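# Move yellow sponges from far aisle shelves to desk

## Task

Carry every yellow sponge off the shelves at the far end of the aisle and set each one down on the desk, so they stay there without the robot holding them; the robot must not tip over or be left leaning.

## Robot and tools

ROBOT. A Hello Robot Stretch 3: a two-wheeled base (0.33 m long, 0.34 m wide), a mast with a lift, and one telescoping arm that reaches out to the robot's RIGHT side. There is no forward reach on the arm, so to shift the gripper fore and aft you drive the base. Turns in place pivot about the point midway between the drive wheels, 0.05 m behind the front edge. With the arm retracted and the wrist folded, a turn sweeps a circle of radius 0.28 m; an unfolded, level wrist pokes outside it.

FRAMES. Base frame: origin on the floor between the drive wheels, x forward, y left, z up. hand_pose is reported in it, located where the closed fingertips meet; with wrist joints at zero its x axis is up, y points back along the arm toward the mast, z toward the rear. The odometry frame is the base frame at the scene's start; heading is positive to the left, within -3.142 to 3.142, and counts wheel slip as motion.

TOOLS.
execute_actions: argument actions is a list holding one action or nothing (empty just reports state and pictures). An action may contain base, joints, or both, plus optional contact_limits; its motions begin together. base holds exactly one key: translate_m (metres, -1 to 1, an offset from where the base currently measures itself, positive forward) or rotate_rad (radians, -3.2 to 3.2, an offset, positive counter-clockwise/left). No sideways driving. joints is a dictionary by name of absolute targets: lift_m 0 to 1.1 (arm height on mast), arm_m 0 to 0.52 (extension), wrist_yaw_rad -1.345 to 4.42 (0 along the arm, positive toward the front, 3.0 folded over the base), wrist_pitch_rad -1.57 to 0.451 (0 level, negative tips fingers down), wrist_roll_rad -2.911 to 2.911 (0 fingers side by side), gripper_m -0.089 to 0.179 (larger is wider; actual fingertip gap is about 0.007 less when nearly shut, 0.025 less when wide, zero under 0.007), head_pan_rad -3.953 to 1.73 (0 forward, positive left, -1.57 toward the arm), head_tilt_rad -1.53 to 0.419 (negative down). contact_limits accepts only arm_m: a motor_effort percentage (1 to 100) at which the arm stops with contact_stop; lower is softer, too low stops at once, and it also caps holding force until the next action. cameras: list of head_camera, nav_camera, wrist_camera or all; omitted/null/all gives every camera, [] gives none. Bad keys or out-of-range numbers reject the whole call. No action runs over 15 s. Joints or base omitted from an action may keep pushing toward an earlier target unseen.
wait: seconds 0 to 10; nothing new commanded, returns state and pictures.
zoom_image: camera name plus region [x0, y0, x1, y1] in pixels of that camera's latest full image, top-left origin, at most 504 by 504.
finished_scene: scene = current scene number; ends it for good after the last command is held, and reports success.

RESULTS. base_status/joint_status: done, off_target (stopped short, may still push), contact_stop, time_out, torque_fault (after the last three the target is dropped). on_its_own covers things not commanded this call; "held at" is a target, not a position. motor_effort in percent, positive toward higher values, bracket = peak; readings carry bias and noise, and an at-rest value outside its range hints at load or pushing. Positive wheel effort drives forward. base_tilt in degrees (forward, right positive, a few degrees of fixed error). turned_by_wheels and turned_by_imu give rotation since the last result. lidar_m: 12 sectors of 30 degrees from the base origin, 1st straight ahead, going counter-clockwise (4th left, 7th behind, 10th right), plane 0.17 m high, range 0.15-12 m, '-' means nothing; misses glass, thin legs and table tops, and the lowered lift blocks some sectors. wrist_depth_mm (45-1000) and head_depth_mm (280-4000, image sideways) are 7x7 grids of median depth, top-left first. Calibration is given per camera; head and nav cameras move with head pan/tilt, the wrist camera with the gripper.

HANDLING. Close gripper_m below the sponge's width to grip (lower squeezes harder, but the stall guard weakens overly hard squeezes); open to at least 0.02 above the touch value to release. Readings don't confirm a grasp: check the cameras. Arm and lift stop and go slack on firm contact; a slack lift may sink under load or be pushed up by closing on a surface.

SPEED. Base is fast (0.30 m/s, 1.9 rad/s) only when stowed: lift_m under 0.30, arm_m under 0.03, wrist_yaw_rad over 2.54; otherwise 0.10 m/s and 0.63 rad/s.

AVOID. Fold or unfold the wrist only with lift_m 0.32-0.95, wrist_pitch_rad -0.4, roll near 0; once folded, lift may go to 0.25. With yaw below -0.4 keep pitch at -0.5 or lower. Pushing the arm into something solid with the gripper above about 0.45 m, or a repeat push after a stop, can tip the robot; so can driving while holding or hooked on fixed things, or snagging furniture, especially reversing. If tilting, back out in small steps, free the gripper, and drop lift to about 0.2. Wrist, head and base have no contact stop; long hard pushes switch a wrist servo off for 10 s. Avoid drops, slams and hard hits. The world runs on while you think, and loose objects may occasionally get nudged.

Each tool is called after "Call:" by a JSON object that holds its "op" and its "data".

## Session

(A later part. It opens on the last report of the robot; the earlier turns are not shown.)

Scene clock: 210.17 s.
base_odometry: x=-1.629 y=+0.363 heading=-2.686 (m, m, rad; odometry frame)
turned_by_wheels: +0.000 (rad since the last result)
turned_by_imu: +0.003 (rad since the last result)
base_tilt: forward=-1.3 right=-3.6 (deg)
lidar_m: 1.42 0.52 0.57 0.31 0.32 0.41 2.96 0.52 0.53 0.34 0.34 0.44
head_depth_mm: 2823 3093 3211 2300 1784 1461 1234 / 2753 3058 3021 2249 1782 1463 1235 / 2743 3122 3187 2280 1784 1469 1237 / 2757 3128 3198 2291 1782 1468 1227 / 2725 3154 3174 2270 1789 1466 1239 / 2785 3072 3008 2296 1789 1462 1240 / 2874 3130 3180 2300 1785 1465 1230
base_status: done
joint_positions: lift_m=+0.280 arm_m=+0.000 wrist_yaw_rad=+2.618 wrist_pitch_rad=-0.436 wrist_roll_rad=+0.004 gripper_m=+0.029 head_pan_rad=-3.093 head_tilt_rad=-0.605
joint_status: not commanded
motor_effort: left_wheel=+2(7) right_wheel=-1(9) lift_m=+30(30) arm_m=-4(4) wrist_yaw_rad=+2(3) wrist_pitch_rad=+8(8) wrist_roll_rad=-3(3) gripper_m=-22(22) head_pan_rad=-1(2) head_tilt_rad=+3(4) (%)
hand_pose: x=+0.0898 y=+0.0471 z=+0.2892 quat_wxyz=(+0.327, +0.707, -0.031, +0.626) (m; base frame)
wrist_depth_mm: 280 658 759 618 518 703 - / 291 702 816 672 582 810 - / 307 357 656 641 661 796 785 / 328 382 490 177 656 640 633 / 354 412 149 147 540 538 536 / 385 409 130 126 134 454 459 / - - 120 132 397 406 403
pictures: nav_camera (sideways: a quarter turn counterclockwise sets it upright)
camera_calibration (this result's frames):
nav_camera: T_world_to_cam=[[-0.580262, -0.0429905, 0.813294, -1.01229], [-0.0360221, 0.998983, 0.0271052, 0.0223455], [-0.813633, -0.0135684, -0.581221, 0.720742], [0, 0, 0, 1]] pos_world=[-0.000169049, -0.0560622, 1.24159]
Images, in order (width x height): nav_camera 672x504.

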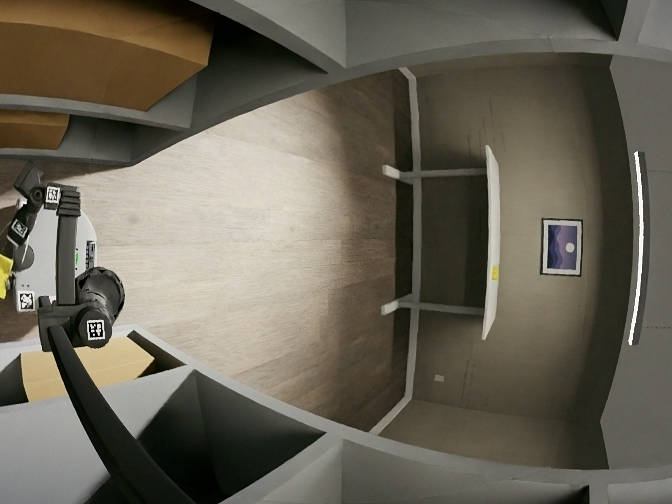

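Call:
{"op": "execute_actions", "data": {"actions": [{"base":{"translate_m":-1.0}}], "cameras": []}}

Call:
{"op": "execute_actions", "data": {"actions": [{"base":{"translate_m":-0.7}}], "cameras": []}}

Call:
{"op": "execute_actions", "data": {"actions": [{"base":{"translate_m":-0.33},"joints":{"lift_m":0.68}}], "cameras": []}}

Call:
{"op": "execute_actions", "data": {"actions": [{"base":{"rotate_rad":-1.32},"joints":{"lift_m":1.02,"wrist_yaw_rad":0,"head_pan_rad":-1.57}}], "cameras": ["wrist_camera","nav_camera"]}}

Scene clock: 224.13 s.
base_odometry: x=-0.731 y=+0.803 heading=-2.686 (m, m, rad; odometry frame)
turned_by_wheels: +0.000 (rad since the last result)
turned_by_imu: +0.003 (rad since the last result)
base_tilt: forward=-1.2 right=-3.7 (deg)
lidar_m: 1.25 0.58 0.72 1.79 1.82 2.35 1.97 2.01 2.09 1.98 0.85 0.68
head_depth_mm: 1972 1823 2401 2292 1786 1454 1234 / 1988 1996 2457 2202 1788 1453 1244 / 1982 1977 2438 2306 1796 1457 1239 / 1999 1979 2423 2274 1791 1465 1233 / 1986 1971 2437 2297 1787 1456 1238 / 2000 1970 2451 2273 1782 1455 1235 / 2005 1851 2397 2191 1779 1463 1244
base_status: done
joint_positions: lift_m=+0.280 arm_m=+0.000 wrist_yaw_rad=+2.618 wrist_pitch_rad=-0.436 wrist_roll_rad=+0.004 gripper_m=+0.029 head_pan_rad=-3.093 head_tilt_rad=-0.605
joint_status: not commanded
motor_effort: left_wheel=+2(8) right_wheel=-1(8) lift_m=+30(30) arm_m=-3(4) wrist_yaw_rad=+2(2) wrist_pitch_rad=+8(8) wrist_roll_rad=-3(3) gripper_m=-22(22) head_pan_rad=-3(2) head_tilt_rad=+3(3) (%)
hand_pose: x=+0.0897 y=+0.0471 z=+0.2892 quat_wxyz=(+0.327, +0.707, -0.031, +0.626) (m; base frame)
wrist_depth_mm: - - - 772 590 536 980 / - - - 876 641 640 926 / 817 817 811 801 685 723 795 / 674 650 607 177 641 639 633 / 547 547 149 148 536 533 530 / 483 481 130 126 134 467 461 / - - 120 133 396 401 406
pictures: none
No camera images: the call's "cameras" was empty. Leave "cameras" out to get every camera's image.

Scene clock: 228.17 s.
base_odometry: x=-0.103 y=+1.111 heading=-2.686 (m, m, rad; odometry frame)
turned_by_wheels: +0.000 (rad since the last result)
turned_by_imu: +0.002 (rad since the last result)
base_tilt: forward=-1.3 right=-3.6 (deg)
lidar_m: 1.25 1.26 1.84 1.73 1.76 1.29 1.66 1.41 2.14 2.01 2.08 1.32
head_depth_mm: 1394 1418 1032 1813 1626 1421 1240 / 1401 1424 1030 1931 1782 1455 1241 / 1402 1413 963 1934 1796 1458 1234 / 1394 1419 1026 1947 1771 1466 1240 / 1411 1413 1032 1958 1796 1449 1236 / 1405 1426 1036 1945 1797 1468 1244 / 1409 1424 1032 1952 1782 1455 1234
base_status: done
joint_positions: lift_m=+0.280 arm_m=+0.000 wrist_yaw_rad=+2.618 wrist_pitch_rad=-0.436 wrist_roll_rad=+0.004 gripper_m=+0.029 head_pan_rad=-3.093 head_tilt_rad=-0.605
joint_status: not commanded
motor_effort: left_wheel=+2(8) right_wheel=-1(9) lift_m=+30(30) arm_m=-2(3) wrist_yaw_rad=+2(2) wrist_pitch_rad=+8(8) wrist_roll_rad=-3(3) gripper_m=-22(21) head_pan_rad=-2(2) head_tilt_rad=+3(3) (%)
hand_pose: x=+0.0897 y=+0.0471 z=+0.2892 quat_wxyz=(+0.327, +0.707, -0.031, +0.626) (m; base frame)
wrist_depth_mm: - - - - - - 917 / - - - - - - 952 / 833 819 821 807 783 802 789 / 653 639 609 176 640 654 630 / 546 542 149 147 539 536 528 / 480 486 130 126 134 457 458 / - - 121 133 398 405 405
pictures: none
No camera images: the call's "cameras" was empty. Leave "cameras" out to get every camera's image.

Scene clock: 232.67 s.
base_odometry: x=+0.194 y=+1.257 heading=-2.685 (m, m, rad; odometry frame)
turned_by_wheels: +0.000 (rad since the last result)
turned_by_imu: +0.002 (rad since the last result)
base_tilt: forward=-1.5 right=-3.8 (deg)
lidar_m: 1.57 1.60 1.81 1.71 1.73 0.98 1.33 1.19 1.16 2.05 2.08 1.67
head_depth_mm: 1113 1193 853 669 1677 1358 1265 / 1119 1201 859 666 1698 1460 1303 / 1116 1200 855 666 1703 1467 1290 / 1119 1202 854 666 1705 1461 1238 / 1121 1203 857 668 1714 1464 1230 / 1123 1206 856 665 1734 1464 1232 / 1123 1206 854 669 1716 1462 1240
base_status: done
joint_positions: lift_m=+0.680 arm_m=+0.000 wrist_yaw_rad=+2.618 wrist_pitch_rad=-0.436 wrist_roll_rad=+0.004 gripper_m=+0.029 head_pan_rad=-3.093 head_tilt_rad=-0.605
joint_status: all done
motor_effort: left_wheel=+2(10) right_wheel=-2(8) lift_m=+60(61) arm_m=-3(3) wrist_yaw_rad=+2(2) wrist_pitch_rad=+8(8) wrist_roll_rad=-3(3) gripper_m=-23(22) head_pan_rad=-2(3) head_tilt_rad=+3(2) (%)
hand_pose: x=+0.0897 y=+0.0471 z=+0.6882 quat_wxyz=(+0.326, +0.707, -0.031, +0.626) (m; base frame)
wrist_depth_mm: - - - - - - - / - - - - - - - / - - - - - - - / - - - 177 - - - / - - 149 147 - - - / 938 920 134 126 134 917 926 / - 801 789 132 785 803 795
pictures: none
No camera images: the call's "cameras" was empty. Leave "cameras" out to get every camera's image.

Scene clock: 236.60 s.
base_odometry: x=+0.194 y=+1.257 heading=+2.278 (m, m, rad; odometry frame)
turned_by_wheels: -1.320 (rad since the last result)
turned_by_imu: -1.311 (rad since the last result)
base_tilt: forward=-1.2 right=-3.5 (deg)
lidar_m: 2.05 2.29 1.65 1.58 2.08 1.71 1.70 1.63 0.97 1.33 1.16 2.05
head_depth_mm: 1076 1167 854 - - - - / 1098 1190 855 - - - - / 1118 1198 853 - - - - / 1145 1222 854 651 1730 1439 1242 / 1167 1259 856 698 1764 1461 1236 / 1199 1286 852 695 1781 1458 1240 / 1219 1296 851 1734 1729 1460 1229
base_status: done
joint_positions: lift_m=+1.020 arm_m=+0.000 wrist_yaw_rad=+0.001 wrist_pitch_rad=-0.436 wrist_roll_rad=+0.004 gripper_m=+0.029 head_pan_rad=-1.577 head_tilt_rad=-0.605
joint_status: all done
motor_effort: left_wheel=+3(8) right_wheel=-2(5) lift_m=+59(59) arm_m=-3(4) wrist_yaw_rad=-1(4) wrist_pitch_rad=+8(8) wrist_roll_rad=-3(2) gripper_m=-22(22) head_pan_rad=+2(33) head_tilt_rad=+3(3) (%)
hand_pose: x=-0.0212 y=-0.3674 z=+1.0282 quat_wxyz=(+0.689, +0.153, -0.691, -0.153) (m; base frame)
wrist_depth_mm: 786 786 766 776 769 751 756 / 526 516 522 520 432 480 501 / 394 394 388 390 391 387 385 / - - 363 176 344 335 326 / - - 150 147 - - - / - - 134 126 134 - - / - - - 132 - - -
pictures: nav_camera (sideways: a quarter turn counterclockwise sets it upright), wrist_camera
camera_calibration (this result's frames):
nav_camera: T_world_to_cam=[[0.0111984, -0.581325, 0.813594, -1.01629], [-0.999458, 0.0186729, 0.0270987, 0.0282309], [-0.0309453, -0.813457, -0.580801, 0.715422], [0, 0, 0, 1]] pos_world=[0.0617353, -0.00935643, 1.2416]
wrist_camera: T_world_to_cam=[[-0.99798, 0.0488433, -0.040632, 0.0322698], [0.0622594, 0.62434, -0.778667, 1.05342], [-0.0126644, -0.779624, -0.62612, 0.526808], [0, 0, 0, 1]] pos_world=[-0.0267087, -0.248554, 1.15142]
Images, in order (width x height): nav_camera 672x504, wrist_camera 644x364.

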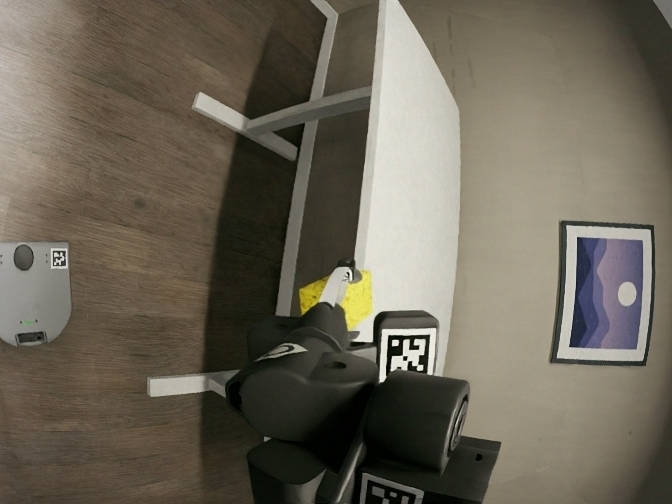

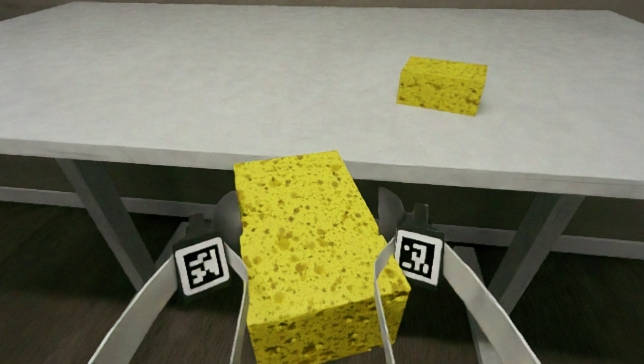

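Call:
{"op": "execute_actions", "data": {"actions": [{"base":{"translate_m":0.08},"joints":{"arm_m":0.38,"lift_m":1.005}}], "cameras": []}}

Call:
{"op": "execute_actions", "data": {"actions": [{"joints":{"lift_m":0.981}}], "cameras": []}}

Call:
{"op": "execute_actions", "data": {"actions": [{"joints":{"gripper_m":0.11}}], "cameras": []}}

Call:
{"op": "execute_actions", "data": {"actions": [{"joints":{"arm_m":0.24,"lift_m":1.0}}]}}

Scene clock: 245.77 s.
base_odometry: x=+0.142 y=+1.317 heading=+2.278 (m, m, rad; odometry frame)
turned_by_wheels: +0.000 (rad since the last result)
turned_by_imu: +0.002 (rad since the last result)
base_tilt: forward=-1.5 right=-3.6 (deg)
lidar_m: 1.97 2.20 1.61 1.57 2.17 1.79 1.78 1.65 1.02 1.35 1.12 1.98
head_depth_mm: 1083 - 810 637 1628 1458 1235 / 1101 - 788 666 1668 1470 1235 / 1137 - 767 663 1705 1455 1237 / 1157 1232 809 693 1735 1464 1226 / 1180 1258 855 695 1773 1461 1242 / 1208 1291 854 1699 1764 1464 1235 / 1237 1305 851 1249 1458 1435 1246
base_status: done
joint_positions: lift_m=+1.005 arm_m=+0.380 wrist_yaw_rad=+0.001 wrist_pitch_rad=-0.436 wrist_roll_rad=+0.004 gripper_m=+0.029 head_pan_rad=-1.577 head_tilt_rad=-0.605
joint_status: all done
motor_effort: left_wheel=+2(8) right_wheel=-3(4) lift_m=+30(51) arm_m=+4(4) wrist_yaw_rad=+0(1) wrist_pitch_rad=+8(8) wrist_roll_rad=-3(3) gripper_m=-22(22) head_pan_rad=+3(2) head_tilt_rad=+2(4) (%)
hand_pose: x=-0.0213 y=-0.7468 z=+1.0141 quat_wxyz=(+0.689, +0.153, -0.691, -0.153) (m; base frame)
wrist_depth_mm: 740 704 682 650 639 634 604 / 482 481 479 474 472 470 463 / 364 361 361 356 356 357 355 / 293 290 268 177 286 286 283 / 242 241 149 147 240 240 238 / 208 208 133 126 134 206 205 / 183 182 177 132 177 181 180
pictures: none
No camera images: the call's "cameras" was empty. Leave "cameras" out to get every camera's image.

Scene clock: 246.73 s.
base_odometry: x=+0.142 y=+1.317 heading=+2.278 (m, m, rad; odometry frame)
turned_by_wheels: +0.000 (rad since the last result)
turned_by_imu: +0.000 (rad since the last result)
base_tilt: forward=-1.4 right=-3.6 (deg)
lidar_m: 1.97 2.20 1.61 1.57 2.17 1.79 1.78 1.65 1.02 1.35 1.12 1.97
head_depth_mm: 1093 1155 804 638 1635 1459 1232 / 1104 1168 765 665 1677 1464 1234 / 1134 1210 - 664 1715 1469 1240 / 1152 1242 851 696 1739 1457 1239 / 1173 1263 855 696 1782 1451 1237 / 1210 1293 850 1714 1765 1464 1230 / 1240 1308 851 1246 1443 1441 1232
base_status: not commanded
joint_positions: lift_m=+0.981 arm_m=+0.380 wrist_yaw_rad=+0.001 wrist_pitch_rad=-0.436 wrist_roll_rad=+0.004 gripper_m=+0.029 head_pan_rad=-1.577 head_tilt_rad=-0.605
joint_status: all done
motor_effort: left_wheel=+2(2) right_wheel=-2(2) lift_m=+30(34) arm_m=+4(4) wrist_yaw_rad=+0(0) wrist_pitch_rad=+8(8) wrist_roll_rad=-2(3) gripper_m=-22(21) head_pan_rad=+3(3) head_tilt_rad=+3(2) (%)
hand_pose: x=-0.0213 y=-0.7468 z=+0.9901 quat_wxyz=(+0.689, +0.153, -0.691, -0.153) (m; base frame)
wrist_depth_mm: 612 625 611 607 603 594 591 / 418 412 411 410 408 406 400 / 315 314 311 311 311 309 302 / 252 249 231 176 248 247 246 / 210 210 149 147 207 207 206 / 181 180 134 126 134 178 177 / 159 157 153 132 153 156 156
pictures: none
No camera images: the call's "cameras" was empty. Leave "cameras" out to get every camera's image.

Scene clock: 248.03 s.
base_odometry: x=+0.142 y=+1.317 heading=+2.278 (m, m, rad; odometry frame)
turned_by_wheels: +0.000 (rad since the last result)
turned_by_imu: +0.000 (rad since the last result)
base_tilt: forward=-1.3 right=-3.5 (deg)
lidar_m: 1.97 2.20 1.61 1.57 2.17 1.79 1.78 1.65 1.03 1.35 1.12 1.97
head_depth_mm: 1081 1158 807 636 1646 1453 1241 / 1108 1167 766 663 1674 1460 1236 / 1133 1208 - 664 1716 1461 1238 / 1156 1245 851 697 1736 1461 1235 / 1182 1263 853 696 1773 1451 1232 / 1210 1290 853 1705 1755 1459 1240 / 1236 1313 854 1246 1441 1454 1233
base_status: not commanded
joint_positions: lift_m=+0.981 arm_m=+0.380 wrist_yaw_rad=+0.001 wrist_pitch_rad=-0.436 wrist_roll_rad=+0.004 gripper_m=+0.110 head_pan_rad=-1.577 head_tilt_rad=-0.605
joint_status: all done
motor_effort: left_wheel=+2(2) right_wheel=-2(2) lift_m=+30(30) arm_m=+4(4) wrist_yaw_rad=+0(1) wrist_pitch_rad=+8(8) wrist_roll_rad=-3(3) gripper_m=+1(93) head_pan_rad=+3(2) head_tilt_rad=+3(3) (%)
hand_pose: x=-0.0213 y=-0.7468 z=+0.9901 quat_wxyz=(+0.689, +0.153, -0.691, -0.153) (m; base frame)
wrist_depth_mm: 618 625 626 616 603 603 591 / 418 418 412 410 409 402 403 / 317 313 312 310 309 307 306 / 252 252 241 178 250 248 245 / 211 212 159 149 205 208 206 / 180 - 173 127 169 175 178 / 162 158 154 136 154 156 156
pictures: none
No camera images: the call's "cameras" was empty. Leave "cameras" out to get every camera's image.

Scene clock: 250.33 s.
base_odometry: x=+0.142 y=+1.317 heading=+2.278 (m, m, rad; odometry frame)
turned_by_wheels: +0.000 (rad since the last result)
turned_by_imu: +0.001 (rad since the last result)
base_tilt: forward=-1.5 right=-3.4 (deg)
lidar_m: 1.96 2.21 1.61 1.57 2.17 1.79 1.78 1.65 1.03 1.35 1.12 1.98
head_depth_mm: 1087 1161 906 611 1642 1464 1229 / 1107 1181 - 636 1681 1454 1235 / 1132 1224 - 1609 1726 1456 1237 / 1156 1246 851 695 1724 1453 1239 / 1181 1263 853 695 1775 1455 1235 / 1213 1289 856 1701 1749 1461 1234 / 1237 1311 853 1243 1446 1447 1237
base_status: not commanded
joint_positions: lift_m=+1.000 arm_m=+0.240 wrist_yaw_rad=+0.001 wrist_pitch_rad=-0.436 wrist_roll_rad=+0.004 gripper_m=+0.110 head_pan_rad=-1.577 head_tilt_rad=-0.605
joint_status: all done
motor_effort: left_wheel=+2(2) right_wheel=-2(2) lift_m=+59(62) arm_m=-3(3) wrist_yaw_rad=+0(0) wrist_pitch_rad=+8(8) wrist_roll_rad=-3(3) gripper_m=+0(1) head_pan_rad=+2(3) head_tilt_rad=+2(3) (%)
hand_pose: x=-0.0213 y=-0.6074 z=+1.0082 quat_wxyz=(+0.689, +0.153, -0.691, -0.153) (m; base frame)
wrist_depth_mm: 698 683 692 674 677 675 646 / 472 468 460 465 455 455 452 / 354 348 352 261 344 344 340 / 282 283 281 258 278 276 233 / 236 239 233 235 233 232 232 / 202 - 200 201 200 196 199 / 179 176 176 174 174 175 175
pictures: head_camera (sideways: a quarter turn clockwise sets it upright), nav_camera (sideways: a quarter turn counterclockwise sets it upright), wrist_camera
camera_calibration (this result's frames):
head_camera: T_world_to_cam=[[-0.035452, 0.557719, -0.829272, 1.09917], [0.998451, 0.0553631, -0.00545059, 0.00909443], [0.0428712, -0.828181, -0.558818, 0.68604], [0, 0, 0, 1]] pos_world=[0.000476169, -0.0453677, 1.29494]
nav_camera: T_world_to_cam=[[0.0112161, -0.581325, 0.813594, -1.01629], [-0.999459, 0.0186424, 0.0270987, 0.0282309], [-0.0309205, -0.813458, -0.580802, 0.715422], [0, 0, 0, 1]] pos_world=[0.0617356, -0.00935472, 1.2416]
wrist_camera: T_world_to_cam=[[-0.997953, 0.0493917, -0.0406297, 0.0433904], [0.0626013, 0.624341, -0.778639, 1.18768], [-0.0130916, -0.779589, -0.626155, 0.327212], [0, 0, 0, 1]] pos_world=[-0.0267653, -0.488572, 1.13143]
Images, in order (width x height): head_camera 896x504, nav_camera 672x504, wrist_camera 644x364.

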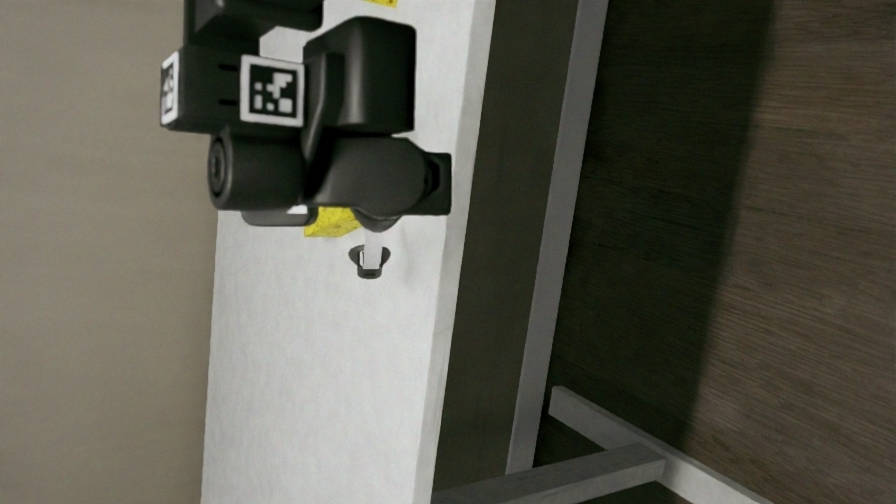

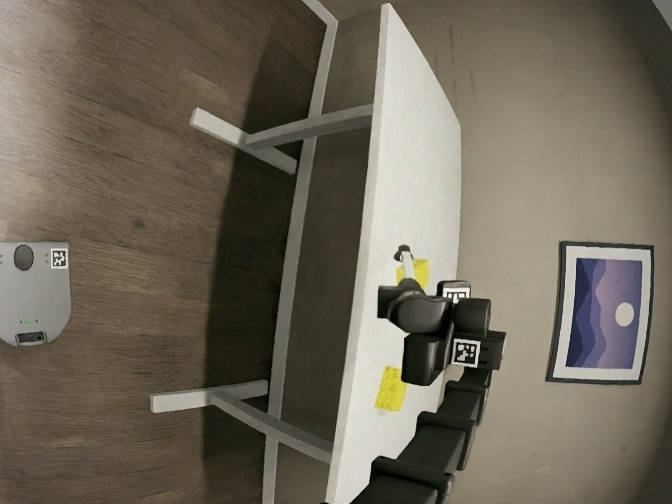

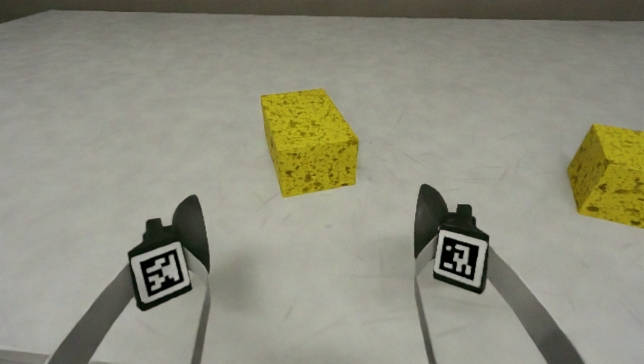

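Call:
{"op": "finished_scene", "data": {"scene": 2}}

The scene is finished: the task was done.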